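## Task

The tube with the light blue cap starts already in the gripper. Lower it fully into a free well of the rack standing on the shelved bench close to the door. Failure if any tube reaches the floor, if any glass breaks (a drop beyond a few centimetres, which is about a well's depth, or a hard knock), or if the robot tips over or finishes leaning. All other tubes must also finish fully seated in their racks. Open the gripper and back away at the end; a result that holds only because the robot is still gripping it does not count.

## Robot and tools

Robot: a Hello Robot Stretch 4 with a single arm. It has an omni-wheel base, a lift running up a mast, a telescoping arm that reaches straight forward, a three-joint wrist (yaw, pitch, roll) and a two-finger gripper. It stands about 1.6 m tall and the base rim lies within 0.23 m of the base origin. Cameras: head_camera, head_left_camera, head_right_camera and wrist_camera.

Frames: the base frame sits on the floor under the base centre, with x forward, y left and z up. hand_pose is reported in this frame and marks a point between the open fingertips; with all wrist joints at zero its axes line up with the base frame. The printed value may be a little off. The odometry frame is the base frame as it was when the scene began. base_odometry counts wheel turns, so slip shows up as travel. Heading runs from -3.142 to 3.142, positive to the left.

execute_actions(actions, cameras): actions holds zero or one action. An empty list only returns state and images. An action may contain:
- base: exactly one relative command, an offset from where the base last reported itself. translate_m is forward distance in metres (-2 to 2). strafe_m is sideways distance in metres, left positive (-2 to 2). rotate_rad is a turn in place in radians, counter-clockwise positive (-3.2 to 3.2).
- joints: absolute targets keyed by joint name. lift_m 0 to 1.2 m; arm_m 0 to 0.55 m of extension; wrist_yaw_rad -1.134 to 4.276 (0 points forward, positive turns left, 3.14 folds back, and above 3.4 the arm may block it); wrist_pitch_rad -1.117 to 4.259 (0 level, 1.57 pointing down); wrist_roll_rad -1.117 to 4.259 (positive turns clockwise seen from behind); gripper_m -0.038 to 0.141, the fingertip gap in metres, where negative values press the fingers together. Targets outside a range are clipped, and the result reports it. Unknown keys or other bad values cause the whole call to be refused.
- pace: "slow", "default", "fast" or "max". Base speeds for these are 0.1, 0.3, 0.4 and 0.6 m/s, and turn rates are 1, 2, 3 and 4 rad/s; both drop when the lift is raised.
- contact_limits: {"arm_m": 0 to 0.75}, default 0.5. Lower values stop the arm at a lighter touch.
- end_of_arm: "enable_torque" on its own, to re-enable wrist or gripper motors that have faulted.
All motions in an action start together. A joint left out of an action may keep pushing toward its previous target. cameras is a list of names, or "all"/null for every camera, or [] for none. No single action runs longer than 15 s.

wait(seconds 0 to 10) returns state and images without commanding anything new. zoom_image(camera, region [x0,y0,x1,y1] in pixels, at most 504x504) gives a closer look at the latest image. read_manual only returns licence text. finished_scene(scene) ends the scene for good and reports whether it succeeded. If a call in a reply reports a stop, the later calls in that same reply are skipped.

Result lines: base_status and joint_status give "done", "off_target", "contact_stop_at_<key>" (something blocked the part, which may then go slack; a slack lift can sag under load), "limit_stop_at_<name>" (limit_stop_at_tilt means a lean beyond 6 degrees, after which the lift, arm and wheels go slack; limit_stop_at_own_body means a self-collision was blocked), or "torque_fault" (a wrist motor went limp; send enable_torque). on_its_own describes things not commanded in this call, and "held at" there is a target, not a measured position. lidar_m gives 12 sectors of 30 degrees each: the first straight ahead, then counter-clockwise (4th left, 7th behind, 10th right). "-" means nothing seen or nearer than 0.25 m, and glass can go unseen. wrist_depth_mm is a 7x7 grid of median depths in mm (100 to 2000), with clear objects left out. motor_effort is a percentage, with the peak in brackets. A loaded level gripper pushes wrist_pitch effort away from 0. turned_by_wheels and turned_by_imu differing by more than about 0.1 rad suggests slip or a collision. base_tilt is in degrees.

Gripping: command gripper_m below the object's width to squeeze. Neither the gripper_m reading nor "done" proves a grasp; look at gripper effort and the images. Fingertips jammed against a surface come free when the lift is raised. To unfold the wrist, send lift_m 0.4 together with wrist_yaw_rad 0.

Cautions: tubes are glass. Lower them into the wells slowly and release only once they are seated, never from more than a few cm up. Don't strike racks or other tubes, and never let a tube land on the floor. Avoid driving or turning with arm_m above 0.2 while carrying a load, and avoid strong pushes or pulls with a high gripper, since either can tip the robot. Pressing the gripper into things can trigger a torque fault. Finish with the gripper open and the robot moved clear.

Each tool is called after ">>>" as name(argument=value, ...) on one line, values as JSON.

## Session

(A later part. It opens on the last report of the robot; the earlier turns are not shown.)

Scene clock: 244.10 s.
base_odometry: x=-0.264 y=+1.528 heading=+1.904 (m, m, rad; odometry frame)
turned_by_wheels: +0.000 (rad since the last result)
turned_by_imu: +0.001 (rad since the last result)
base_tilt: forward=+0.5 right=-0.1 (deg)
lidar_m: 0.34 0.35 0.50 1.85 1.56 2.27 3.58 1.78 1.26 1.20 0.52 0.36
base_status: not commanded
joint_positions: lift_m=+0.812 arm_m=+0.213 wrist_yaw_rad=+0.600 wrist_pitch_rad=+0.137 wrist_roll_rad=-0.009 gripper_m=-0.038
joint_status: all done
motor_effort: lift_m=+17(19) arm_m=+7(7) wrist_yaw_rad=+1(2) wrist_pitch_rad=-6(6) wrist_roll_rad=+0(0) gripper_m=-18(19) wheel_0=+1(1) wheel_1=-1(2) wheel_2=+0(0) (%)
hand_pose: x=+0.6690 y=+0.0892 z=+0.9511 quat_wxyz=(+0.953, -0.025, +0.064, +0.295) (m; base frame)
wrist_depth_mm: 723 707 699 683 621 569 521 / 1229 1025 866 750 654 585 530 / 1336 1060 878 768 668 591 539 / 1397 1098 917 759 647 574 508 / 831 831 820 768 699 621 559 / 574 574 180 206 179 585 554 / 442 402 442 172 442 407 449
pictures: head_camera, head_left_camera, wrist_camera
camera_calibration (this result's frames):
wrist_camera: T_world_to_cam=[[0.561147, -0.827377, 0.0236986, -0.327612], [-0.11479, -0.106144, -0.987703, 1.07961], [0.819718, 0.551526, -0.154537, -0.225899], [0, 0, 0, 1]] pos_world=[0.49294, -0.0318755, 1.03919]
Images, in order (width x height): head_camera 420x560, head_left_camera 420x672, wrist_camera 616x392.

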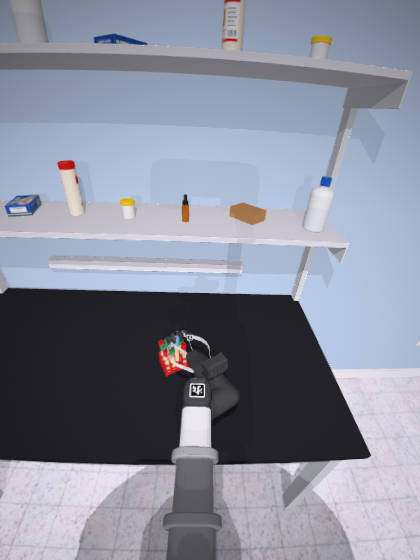

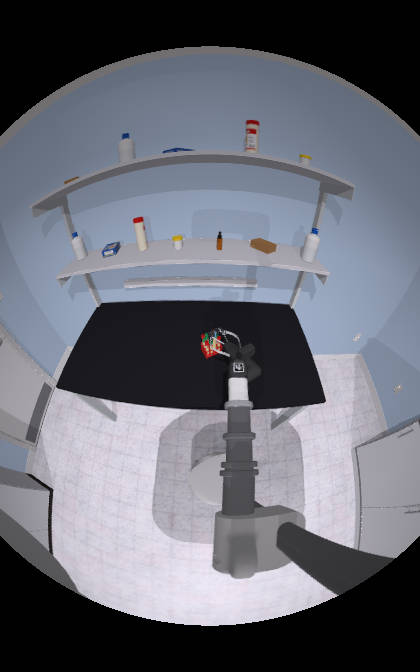

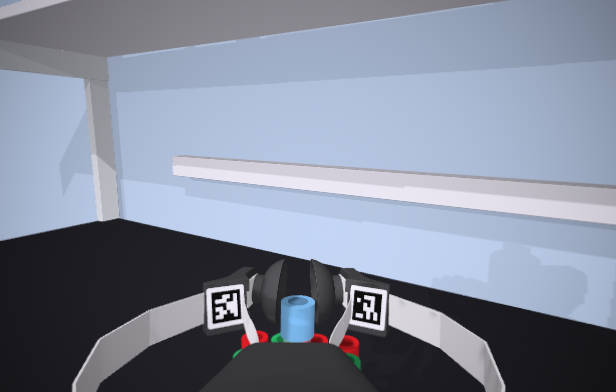

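>>> execute_actions(actions=[{"joints":{"arm_m":0.223,"wrist_pitch_rad":0.08},"pace":"slow","contact_limits":{"arm_m":0.2}}], cameras=["head_camera","wrist_camera"])

>>> execute_actions(actions=[{"joints":{"lift_m":0.797},"pace":"slow"}], cameras=["head_camera","head_left_camera","wrist_camera"])

>>> zoom_image(camera="head_camera", region=[150, 320, 210, 380])

>>> zoom_image(camera="head_left_camera", region=[190, 320, 240, 370])

Scene clock: 266.93 s.
base_odometry: x=-0.264 y=+1.528 heading=+1.904 (m, m, rad; odometry frame)
turned_by_wheels: +0.000 (rad since the last result)
turned_by_imu: +0.001 (rad since the last result)
base_tilt: forward=+0.6 right=-0.1 (deg)
lidar_m: 0.34 0.37 0.46 1.86 1.55 2.21 3.61 1.77 1.24 1.21 0.52 0.36
base_status: not commanded
joint_positions: lift_m=+0.812 arm_m=+0.222 wrist_yaw_rad=+0.600 wrist_pitch_rad=+0.083 wrist_roll_rad=-0.009 gripper_m=-0.038
joint_status: all done
motor_effort: lift_m=+17(17) arm_m=+6(7) wrist_yaw_rad=+1(1) wrist_pitch_rad=-7(11) wrist_roll_rad=+0(0) gripper_m=-13(21) wheel_0=+1(1) wheel_1=-2(2) wheel_2=+0(0) (%)
contact_limits: arm_m 0.2
hand_pose: x=+0.6794 y=+0.0901 z=+0.9666 quat_wxyz=(+0.954, -0.017, +0.038, +0.295) (m; base frame)
wrist_depth_mm: 707 559 554 549 544 544 512 / 931 991 854 741 654 580 525 / 1336 1025 891 759 668 585 535 / 1366 1078 866 741 640 574 530 / 1255 1008 904 768 683 603 535 / 654 654 180 206 179 603 554 / 484 442 488 172 492 445 496
pictures: head_camera, wrist_camera
camera_calibration (this result's frames):
wrist_camera: T_world_to_cam=[[0.560094, -0.828097, 0.0234584, -0.33201], [-0.0705161, -0.0758702, -0.994621, 1.0701], [0.825422, 0.555427, -0.100889, -0.288651], [0, 0, 0, 1]] pos_world=[0.499676, -0.0334225, 1.04302]
Images, in order (width x height): head_camera 420x560, wrist_camera 616x392.

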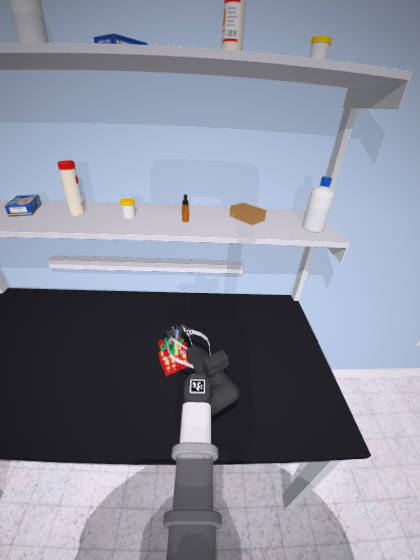

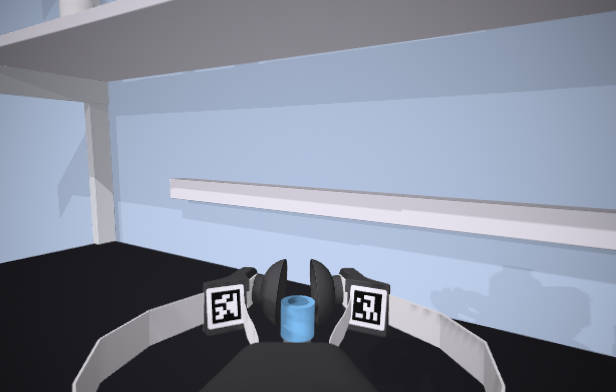

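Scene clock: 267.77 s.
base_odometry: x=-0.264 y=+1.528 heading=+1.904 (m, m, rad; odometry frame)
turned_by_wheels: +0.000 (rad since the last result)
turned_by_imu: +0.000 (rad since the last result)
base_tilt: forward=+0.6 right=-0.1 (deg)
lidar_m: 0.33 0.37 0.48 1.87 1.55 2.24 3.57 1.78 1.25 1.19 0.51 0.36
base_status: not commanded
joint_positions: lift_m=+0.797 arm_m=+0.222 wrist_yaw_rad=+0.600 wrist_pitch_rad=+0.083 wrist_roll_rad=-0.009 gripper_m=-0.038
joint_status: all done
motor_effort: lift_m=+17(18) arm_m=+6(6) wrist_yaw_rad=+2(2) wrist_pitch_rad=-7(7) wrist_roll_rad=+0(0) gripper_m=-14(16) wheel_0=+1(1) wheel_1=-2(2) wheel_2=+0(0) (%)
hand_pose: x=+0.6794 y=+0.0901 z=+0.9516 quat_wxyz=(+0.954, -0.017, +0.038, +0.295) (m; base frame)
wrist_depth_mm: 691 609 603 597 597 554 517 / 976 991 854 750 654 580 530 / 1336 1042 878 759 661 591 530 / 1366 1078 866 750 640 564 512 / 946 946 866 768 683 603 544 / 621 615 180 206 179 591 554 / 459 418 459 172 462 421 469
pictures: head_camera, head_left_camera, wrist_camera
camera_calibration (this result's frames):
wrist_camera: T_world_to_cam=[[0.560092, -0.828098, 0.0234579, -0.331657], [-0.0704516, -0.075826, -0.994629, 1.05516], [0.825429, 0.555431, -0.10081, -0.290245], [0, 0, 0, 1]] pos_world=[0.499673, -0.0334248, 1.02802]
Images, in order (width x height): head_camera 420x560, head_left_camera 420x672, wrist_camera 616x392.

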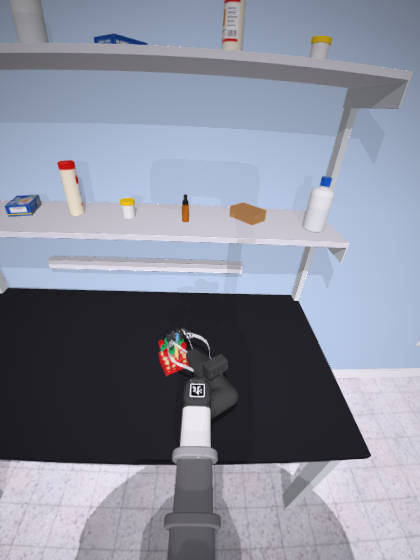

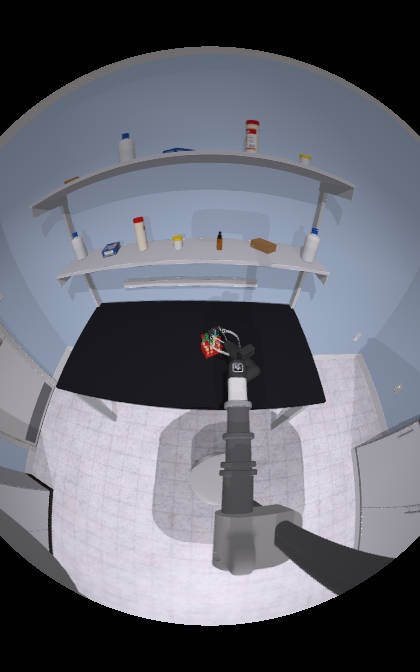

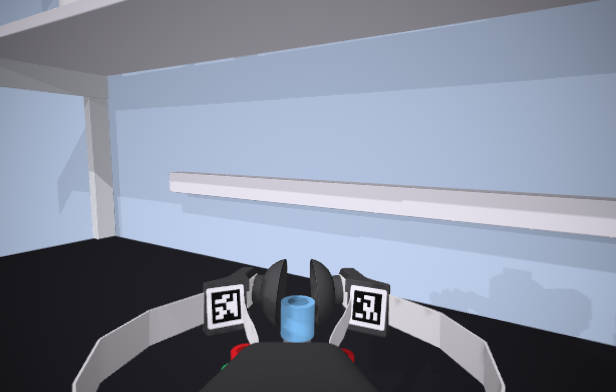

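Region (150, 320, 210, 380) of head_camera's 420x560 image, scaled by 8.400, with more detail than that image has.

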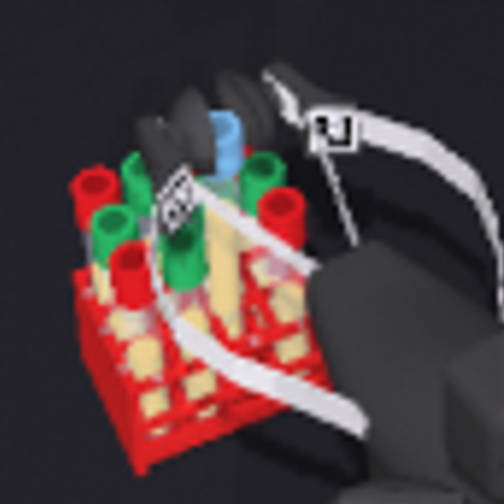

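Region (190, 320, 240, 370) of head_left_camera's 420x672 image, scaled by 10.080, with more detail than that image has.

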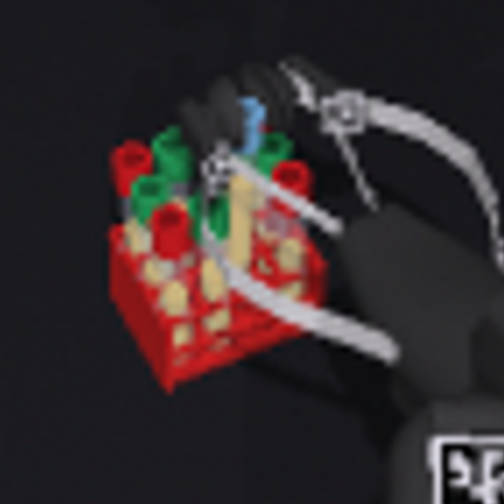

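>>> execute_actions(actions=[{"base":{"strafe_m":-0.004},"pace":"slow"}], cameras=[])

>>> execute_actions(actions=[{"joints":{"lift_m":0.785},"pace":"slow"}], cameras=["head_camera","head_left_camera","wrist_camera"])

>>> zoom_image(camera="head_camera", region=[150, 320, 210, 380])

>>> zoom_image(camera="head_left_camera", region=[190, 320, 240, 370])

Scene clock: 278.20 s.
base_odometry: x=-0.260 y=+1.529 heading=+1.904 (m, m, rad; odometry frame)
turned_by_wheels: +0.000 (rad since the last result)
turned_by_imu: +0.001 (rad since the last result)
base_tilt: forward=+0.6 right=-0.1 (deg)
lidar_m: 0.34 0.33 0.48 1.87 1.55 2.23 3.56 1.79 1.25 1.19 0.54 0.37
base_status: done
joint_positions: lift_m=+0.797 arm_m=+0.222 wrist_yaw_rad=+0.600 wrist_pitch_rad=+0.083 wrist_roll_rad=-0.009 gripper_m=-0.038
joint_status: not commanded
motor_effort: lift_m=+17(17) arm_m=+6(6) wrist_yaw_rad=+2(2) wrist_pitch_rad=-7(6) wrist_roll_rad=+1(0) gripper_m=-17(20) wheel_0=+3(4) wheel_1=+0(6) wheel_2=+0(2) (%)
hand_pose: x=+0.6794 y=+0.0901 z=+0.9516 quat_wxyz=(+0.954, -0.017, +0.038, +0.295) (m; base frame)
wrist_depth_mm: 691 609 609 603 597 554 517 / 976 1008 854 750 647 580 530 / 1336 1042 891 768 661 591 535 / 1366 1060 866 741 647 564 512 / 931 946 878 768 676 603 544 / 621 615 180 206 179 597 554 / 459 415 462 172 462 424 466
pictures: none
No camera images: the call's "cameras" was empty. Leave "cameras" out to get every camera's image.

Scene clock: 278.97 s.
base_odometry: x=-0.260 y=+1.529 heading=+1.904 (m, m, rad; odometry frame)
turned_by_wheels: +0.000 (rad since the last result)
turned_by_imu: +0.000 (rad since the last result)
base_tilt: forward=+0.6 right=-0.1 (deg)
lidar_m: 0.33 0.35 0.48 1.85 1.56 2.28 3.53 1.74 1.25 1.20 0.52 0.35
base_status: not commanded
joint_positions: lift_m=+0.785 arm_m=+0.222 wrist_yaw_rad=+0.600 wrist_pitch_rad=+0.082 wrist_roll_rad=-0.009 gripper_m=-0.038
joint_status: all done
motor_effort: lift_m=+17(16) arm_m=+7(6) wrist_yaw_rad=+2(2) wrist_pitch_rad=-7(8) wrist_roll_rad=+1(0) gripper_m=-18(18) wheel_0=+3(3) wheel_1=+0(0) wheel_2=+0(0) (%)
hand_pose: x=+0.6794 y=+0.0901 z=+0.9397 quat_wxyz=(+0.954, -0.017, +0.038, +0.295) (m; base frame)
wrist_depth_mm: 668 654 640 634 621 564 521 / 991 1008 866 741 654 580 530 / 1336 1042 891 759 654 591 535 / 1366 1060 866 732 640 559 508 / 904 904 878 768 676 609 549 / 585 585 180 207 179 591 549 / 439 397 418 172 442 404 449
pictures: head_camera, head_left_camera, wrist_camera
camera_calibration (this result's frames):
wrist_camera: T_world_to_cam=[[0.560088, -0.828101, 0.0234572, -0.331374], [-0.0702802, -0.0757091, -0.99465, 1.04318], [0.825447, 0.555443, -0.100603, -0.291662], [0, 0, 0, 1]] pos_world=[0.499665, -0.0334311, 1.01603]
Images, in order (width x height): head_camera 420x560, head_left_camera 420x672, wrist_camera 616x392.

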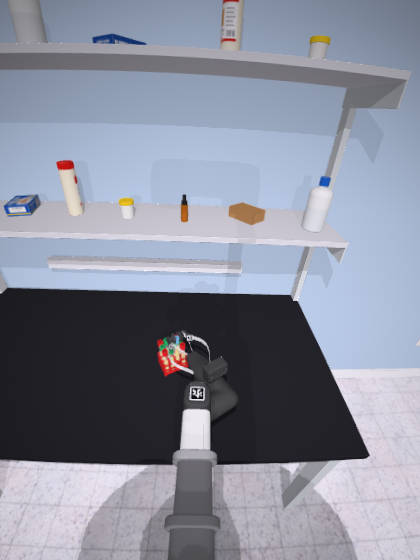

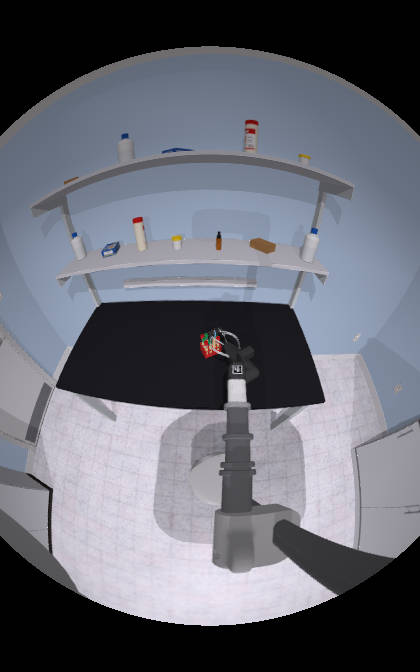

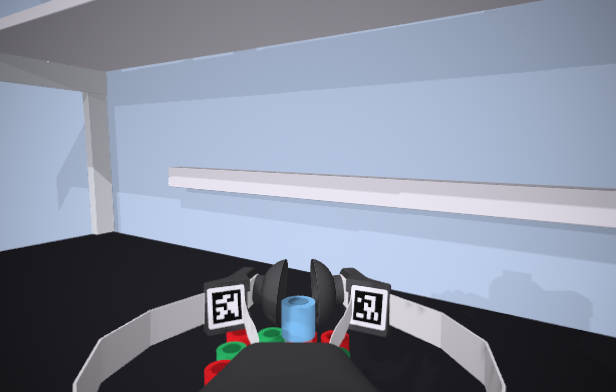

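Region (150, 320, 210, 380) of head_camera's 420x560 image, scaled by 8.400, with more detail than that image has.

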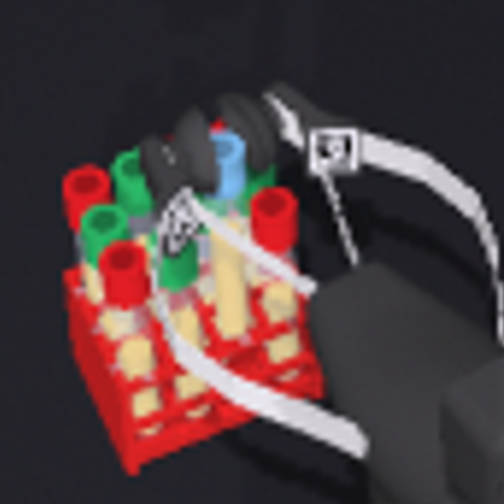

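Region (190, 320, 240, 370) of head_left_camera's 420x672 image, scaled by 10.080, with more detail than that image has.

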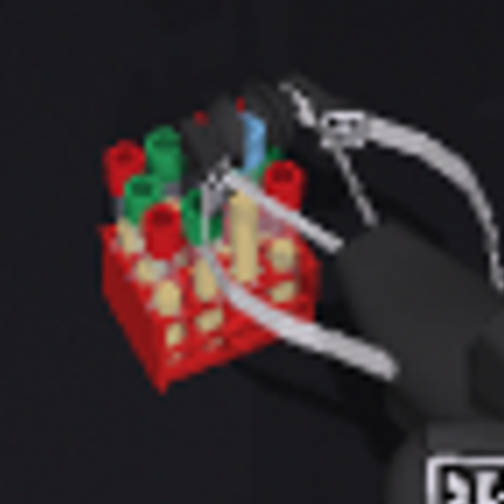

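>>> execute_actions(actions=[{"joints":{"lift_m":0.774},"pace":"slow"}], cameras=["head_camera","head_left_camera","wrist_camera"])

>>> zoom_image(camera="head_camera", region=[150, 320, 210, 380])

>>> zoom_image(camera="head_left_camera", region=[190, 320, 240, 370])

Scene clock: 285.73 s.
base_odometry: x=-0.260 y=+1.529 heading=+1.904 (m, m, rad; odometry frame)
turned_by_wheels: +0.000 (rad since the last result)
turned_by_imu: +0.001 (rad since the last result)
base_tilt: forward=+0.6 right=-0.1 (deg)
lidar_m: 0.33 0.36 0.50 1.86 1.55 2.27 3.55 1.73 1.27 1.19 0.51 0.37
base_status: not commanded
joint_positions: lift_m=+0.774 arm_m=+0.222 wrist_yaw_rad=+0.600 wrist_pitch_rad=+0.082 wrist_roll_rad=-0.009 gripper_m=-0.038
joint_status: all done
motor_effort: lift_m=+17(17) arm_m=+7(6) wrist_yaw_rad=+1(1) wrist_pitch_rad=-7(6) wrist_roll_rad=+0(1) gripper_m=-21(16) wheel_0=+3(3) wheel_1=+0(0) wheel_2=+0(0) (%)
hand_pose: x=+0.6794 y=+0.0901 z=+0.9287 quat_wxyz=(+0.954, -0.017, +0.038, +0.295) (m; base frame)
wrist_depth_mm: 707 691 676 683 621 569 521 / 1160 1025 866 741 654 585 525 / 1336 1060 891 759 661 591 530 / 1366 1060 866 741 634 569 508 / 854 866 866 768 683 603 544 / 564 559 180 207 179 574 544 / 421 379 238 171 421 384 427
pictures: head_camera, head_left_camera, wrist_camera
camera_calibration (this result's frames):
wrist_camera: T_world_to_cam=[[0.560088, -0.828101, 0.023457, -0.331116], [-0.0702805, -0.075709, -0.99465, 1.03225], [0.825447, 0.555443, -0.100603, -0.292768], [0, 0, 0, 1]] pos_world=[0.499665, -0.0334311, 1.00504]
Images, in order (width x height): head_camera 420x560, head_left_camera 420x672, wrist_camera 616x392.

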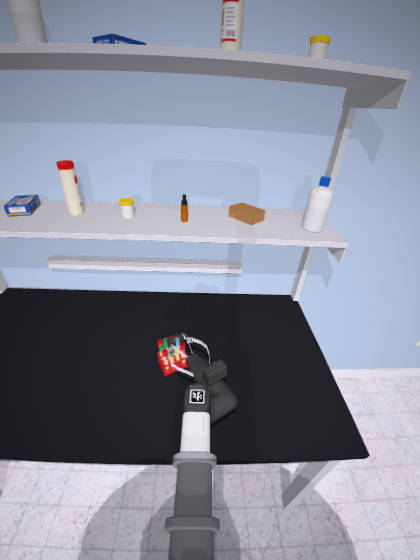

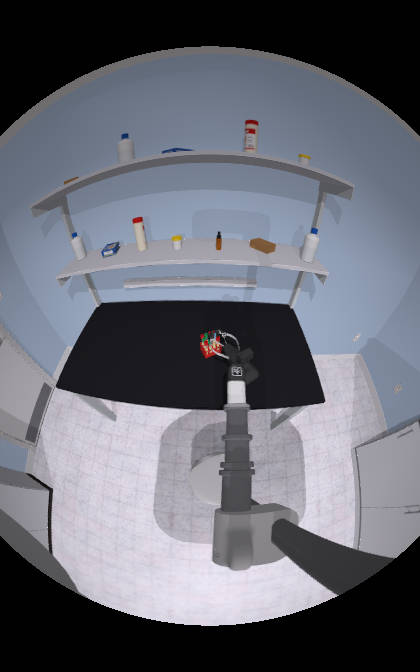

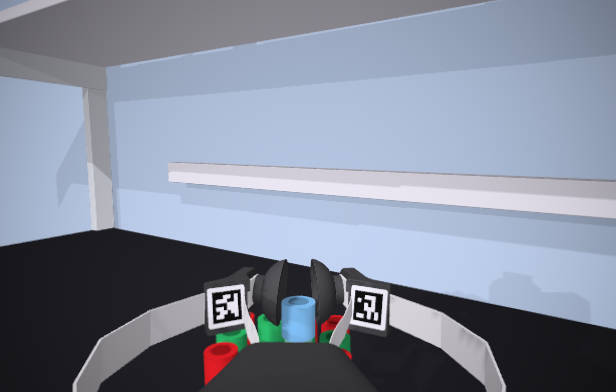

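Region (150, 320, 210, 380) of head_camera's 420x560 image, scaled by 8.400, with more detail than that image has.

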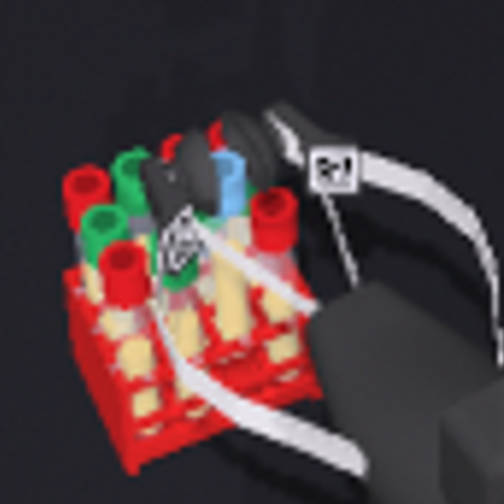

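Region (190, 320, 240, 370) of head_left_camera's 420x672 image, scaled by 10.080, with more detail than that image has.

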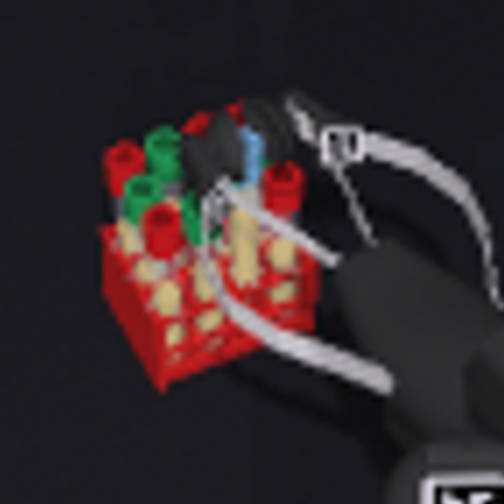

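>>> execute_actions(actions=[{"joints":{"lift_m":0.763},"pace":"slow"}], cameras=["head_camera","wrist_camera"])

>>> zoom_image(camera="head_camera", region=[150, 320, 210, 380])

>>> zoom_image(camera="wrist_camera", region=[190, 240, 410, 392])

Scene clock: 297.60 s.
base_odometry: x=-0.260 y=+1.529 heading=+1.904 (m, m, rad; odometry frame)
turned_by_wheels: +0.000 (rad since the last result)
turned_by_imu: +0.001 (rad since the last result)
base_tilt: forward=+0.6 right=-0.1 (deg)
lidar_m: 0.35 0.34 0.48 1.86 1.52 2.24 3.56 1.78 1.24 1.18 0.51 0.37
base_status: not commanded
joint_positions: lift_m=+0.763 arm_m=+0.222 wrist_yaw_rad=+0.600 wrist_pitch_rad=+0.082 wrist_roll_rad=-0.009 gripper_m=-0.038
joint_status: all done
motor_effort: lift_m=+17(17) arm_m=+6(7) wrist_yaw_rad=+2(1) wrist_pitch_rad=-6(6) wrist_roll_rad=+0(1) gripper_m=-19(15) wheel_0=+2(2) wheel_1=+0(0) wheel_2=+0(0) (%)
hand_pose: x=+0.6794 y=+0.0901 z=+0.9177 quat_wxyz=(+0.954, -0.017, +0.038, +0.295) (m; base frame)
wrist_depth_mm: 732 723 715 707 634 574 521 / 1205 1025 866 741 654 580 525 / 1336 1042 866 741 661 585 535 / 1366 1060 878 741 654 559 504 / 809 820 820 750 676 603 549 / 535 535 180 206 179 549 539 / 399 362 213 170 399 366 407
pictures: head_camera, wrist_camera
camera_calibration (this result's frames):
wrist_camera: T_world_to_cam=[[0.560088, -0.828101, 0.0234571, -0.330858], [-0.0702804, -0.0757091, -0.99465, 1.02131], [0.825447, 0.555443, -0.100603, -0.293875], [0, 0, 0, 1]] pos_world=[0.499666, -0.0334311, 0.994039]
Images, in order (width x height): head_camera 420x560, wrist_camera 616x392.

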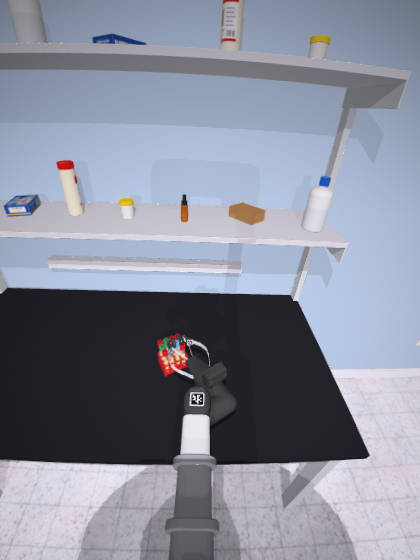

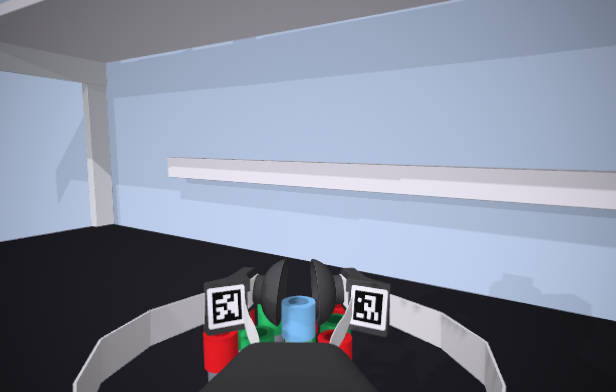

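Region (150, 320, 210, 380) of head_camera's 420x560 image, scaled by 8.400, with more detail than that image has.

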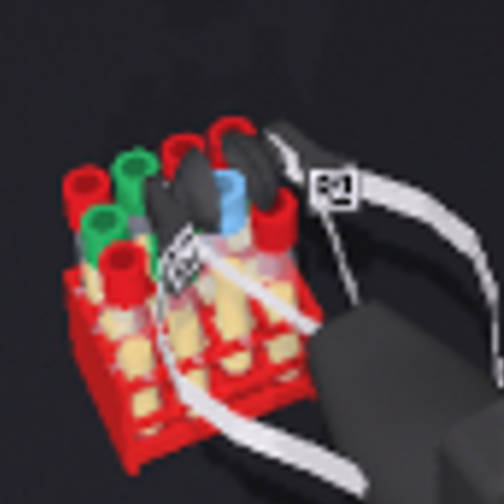

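Region (190, 240, 410, 392) of wrist_camera's 616x392 image, scaled by 2.291; it fills the top 348 rows of this view, and the rest is white.

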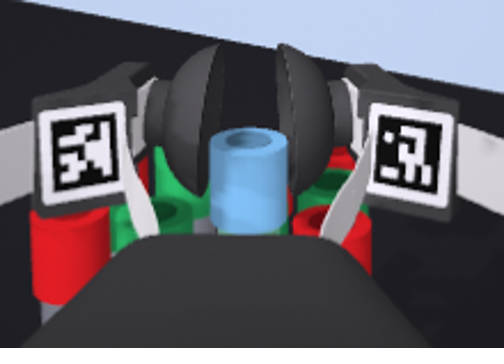

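>>> execute_actions(actions=[{"joints":{"gripper_m":-0.015},"pace":"slow"}], cameras=["head_camera","wrist_camera"])

>>> zoom_image(camera="head_camera", region=[150, 320, 210, 380])

>>> zoom_image(camera="wrist_camera", region=[190, 240, 410, 392])

Scene clock: 305.40 s.
base_odometry: x=-0.260 y=+1.529 heading=+1.904 (m, m, rad; odometry frame)
turned_by_wheels: +0.000 (rad since the last result)
turned_by_imu: +0.001 (rad since the last result)
base_tilt: forward=+0.5 right=-0.1 (deg)
lidar_m: 0.32 0.36 0.49 1.86 1.55 2.27 3.57 1.75 1.25 1.19 0.52 0.37
base_status: not commanded
joint_positions: lift_m=+0.763 arm_m=+0.222 wrist_yaw_rad=+0.600 wrist_pitch_rad=+0.082 wrist_roll_rad=-0.009 gripper_m=-0.015
joint_status: all done
motor_effort: lift_m=+17(17) arm_m=+7(6) wrist_yaw_rad=+2(2) wrist_pitch_rad=-5(5) wrist_roll_rad=+0(0) gripper_m=-12(19) wheel_0=+2(2) wheel_1=+0(0) wheel_2=+0(0) (%)
hand_pose: x=+0.6794 y=+0.0901 z=+0.9177 quat_wxyz=(+0.954, -0.017, +0.038, +0.295) (m; base frame)
wrist_depth_mm: 741 723 715 707 634 574 521 / 1205 1042 866 741 654 580 530 / 1308 1042 866 741 661 591 535 / 1366 1060 878 741 647 564 500 / 820 820 820 750 683 603 549 / 535 535 185 212 184 549 539 / 399 364 218 168 402 368 410
pictures: head_camera, wrist_camera
camera_calibration (this result's frames):
wrist_camera: T_world_to_cam=[[0.560088, -0.828101, 0.023457, -0.330858], [-0.0702804, -0.075709, -0.99465, 1.02131], [0.825447, 0.555443, -0.100603, -0.293875], [0, 0, 0, 1]] pos_world=[0.499666, -0.0334311, 0.994039]
Images, in order (width x height): head_camera 420x560, wrist_camera 616x392.

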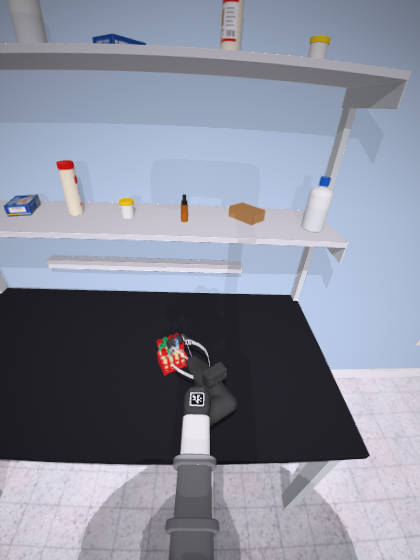

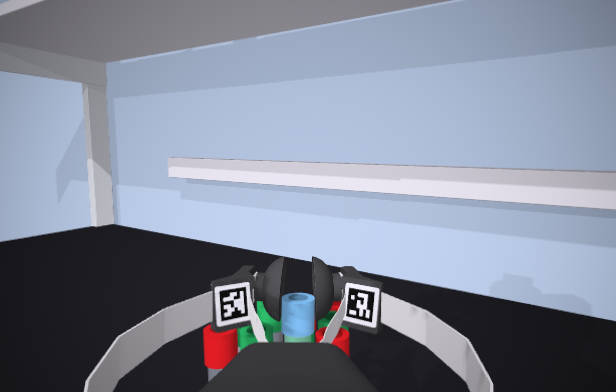

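Region (150, 320, 210, 380) of head_camera's 420x560 image, scaled by 8.400, with more detail than that image has.

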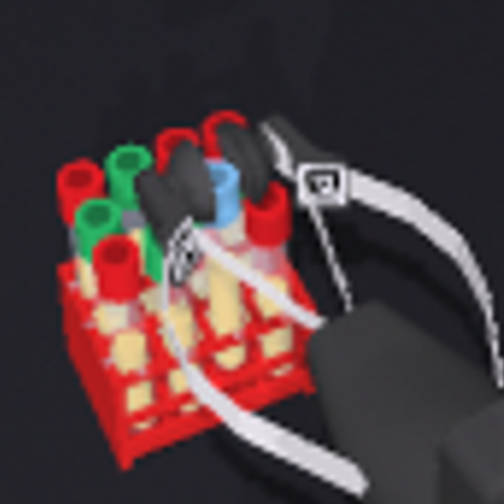

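Region (190, 240, 410, 392) of wrist_camera's 616x392 image, scaled by 2.291; it fills the top 348 rows of this view, and the rest is white.

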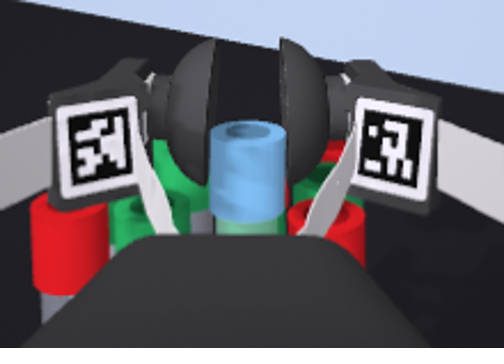

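>>> execute_actions(actions=[{"joints":{"gripper_m":0.03},"pace":"slow"}], cameras=["head_camera","wrist_camera"])

>>> zoom_image(camera="head_camera", region=[150, 320, 210, 380])

Scene clock: 312.27 s.
base_odometry: x=-0.260 y=+1.529 heading=+1.904 (m, m, rad; odometry frame)
turned_by_wheels: +0.000 (rad since the last result)
turned_by_imu: +0.001 (rad since the last result)
base_tilt: forward=+0.6 right=-0.1 (deg)
lidar_m: 0.34 0.34 0.52 1.86 1.57 2.27 3.58 1.74 1.26 1.18 0.54 0.35
base_status: not commanded
joint_positions: lift_m=+0.763 arm_m=+0.222 wrist_yaw_rad=+0.600 wrist_pitch_rad=+0.082 wrist_roll_rad=-0.009 gripper_m=+0.030
joint_status: all done
motor_effort: lift_m=+17(17) arm_m=+7(7) wrist_yaw_rad=+2(2) wrist_pitch_rad=-6(7) wrist_roll_rad=+0(0) gripper_m=-3(12) wheel_0=+2(2) wheel_1=+0(0) wheel_2=+0(0) (%)
hand_pose: x=+0.6794 y=+0.0901 z=+0.9179 quat_wxyz=(+0.955, -0.016, +0.038, +0.295) (m; base frame)
wrist_depth_mm: 732 723 715 699 634 574 521 / 1205 1025 866 741 654 580 530 / 1336 1042 866 741 661 597 535 / 1366 1060 891 750 647 559 500 / 809 831 820 750 683 609 549 / 535 535 191 235 191 549 539 / 399 364 214 133 384 397 407
pictures: head_camera, wrist_camera
camera_calibration (this result's frames):
wrist_camera: T_world_to_cam=[[0.560077, -0.828108, 0.0234539, -0.330852], [-0.0698088, -0.0753863, -0.994708, 1.02118], [0.825494, 0.555476, -0.100031, -0.294433], [0, 0, 0, 1]] pos_world=[0.499642, -0.0334481, 0.994078]
Images, in order (width x height): head_camera 420x560, wrist_camera 616x392.

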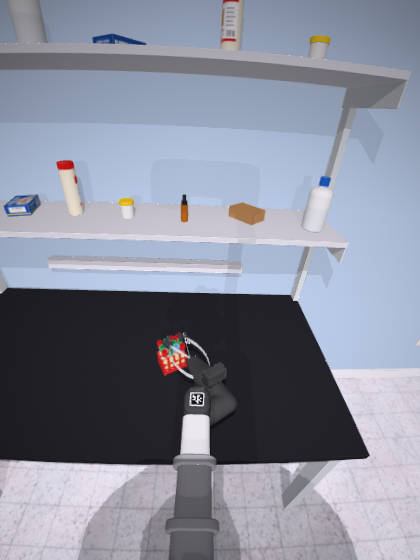

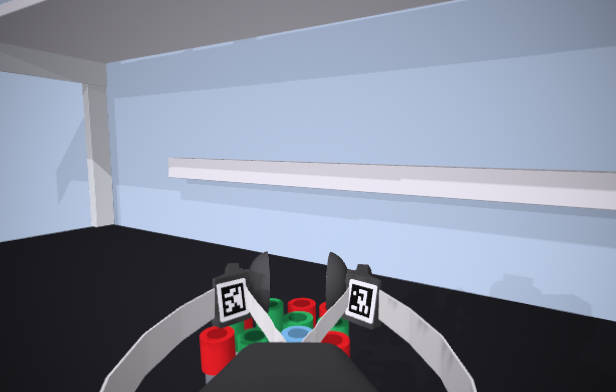

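Region (150, 320, 210, 380) of head_camera's 420x560 image, scaled by 8.400, with more detail than that image has.

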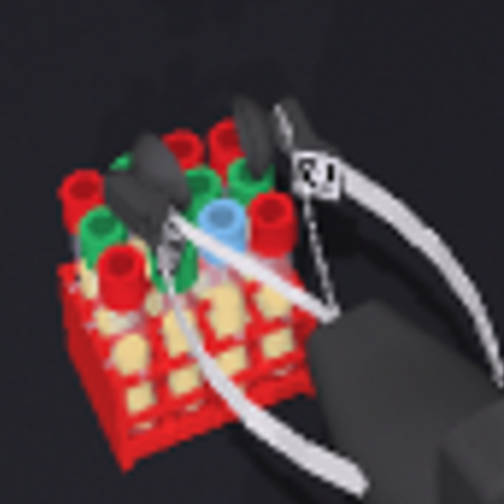

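Seated.

>>> execute_actions(actions=[{"joints":{"lift_m":0.83}}], cameras=[])

>>> execute_actions(actions=[{"joints":{"arm_m":0.02}}], cameras=["wrist_camera"])

>>> finished_scene(scene=1)

Scene clock: 318.50 s.
base_odometry: x=-0.260 y=+1.529 heading=+1.904 (m, m, rad; odometry frame)
turned_by_wheels: +0.000 (rad since the last result)
turned_by_imu: +0.001 (rad since the last result)
base_tilt: forward=+0.6 right=-0.1 (deg)
lidar_m: 0.33 0.34 0.49 1.86 1.54 2.26 3.58 1.75 1.27 1.20 0.53 0.37
base_status: not commanded
joint_positions: lift_m=+0.830 arm_m=+0.222 wrist_yaw_rad=+0.600 wrist_pitch_rad=+0.082 wrist_roll_rad=-0.009 gripper_m=+0.030
joint_status: all done
motor_effort: lift_m=+22(23) arm_m=+7(6) wrist_yaw_rad=+2(1) wrist_pitch_rad=-6(6) wrist_roll_rad=+0(1) gripper_m=-1(3) wheel_0=+2(2) wheel_1=-1(0) wheel_2=+0(0) (%)
hand_pose: x=+0.6794 y=+0.0901 z=+0.9844 quat_wxyz=(+0.955, -0.016, +0.038, +0.295) (m; base frame)
wrist_depth_mm: 891 549 488 488 484 484 488 / 878 960 831 732 654 580 525 / 1336 1042 891 759 668 585 539 / 1366 1078 866 741 647 591 539 / 1336 1042 891 788 668 591 512 / 691 699 190 654 191 615 559 / 521 473 549 133 500 517 530
pictures: none
No camera images: the call's "cameras" was empty. Leave "cameras" out to get every camera's image.

Scene clock: 320.20 s.
base_odometry: x=-0.260 y=+1.529 heading=+1.904 (m, m, rad; odometry frame)
turned_by_wheels: +0.000 (rad since the last result)
turned_by_imu: +0.001 (rad since the last result)
base_tilt: forward=+0.6 right=-0.1 (deg)
lidar_m: 0.32 0.34 0.48 1.86 1.56 2.25 3.56 1.75 1.26 1.20 0.51 0.39
base_status: not commanded
joint_positions: lift_m=+0.830 arm_m=+0.021 wrist_yaw_rad=+0.600 wrist_pitch_rad=+0.082 wrist_roll_rad=-0.009 gripper_m=+0.030
joint_status: all done
motor_effort: lift_m=+22(22) arm_m=-7(8) wrist_yaw_rad=+1(2) wrist_pitch_rad=-6(4) wrist_roll_rad=+0(0) gripper_m=-3(3) wheel_0=+2(2) wheel_1=+0(0) wheel_2=+0(0) (%)
hand_pose: x=+0.4787 y=+0.0902 z=+0.9843 quat_wxyz=(+0.954, -0.017, +0.038, +0.295) (m; base frame)
wrist_depth_mm: 1661 1336 1118 904 591 525 480 / 1708 1042 931 917 831 759 691 / 1708 1397 1182 1008 878 778 699 / 1756 1430 1182 991 866 759 691 / 1708 1060 1078 991 891 798 715 / 699 699 191 661 192 715 699 / 521 473 549 133 399 517 535
pictures: wrist_camera
camera_calibration (this result's frames):
wrist_camera: T_world_to_cam=[[0.560361, -0.827916, 0.0234558, -0.22007], [-0.0700977, -0.0756245, -0.994669, 1.07337], [0.825277, 0.555729, -0.100412, -0.121687], [0, 0, 0, 1]] pos_world=[0.298985, -0.0334011, 1.06059]
Images, in order (width x height): wrist_camera 616x392.

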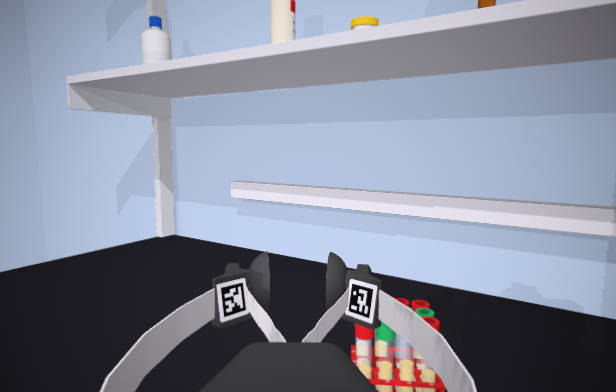

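The scene is finished: the task was done.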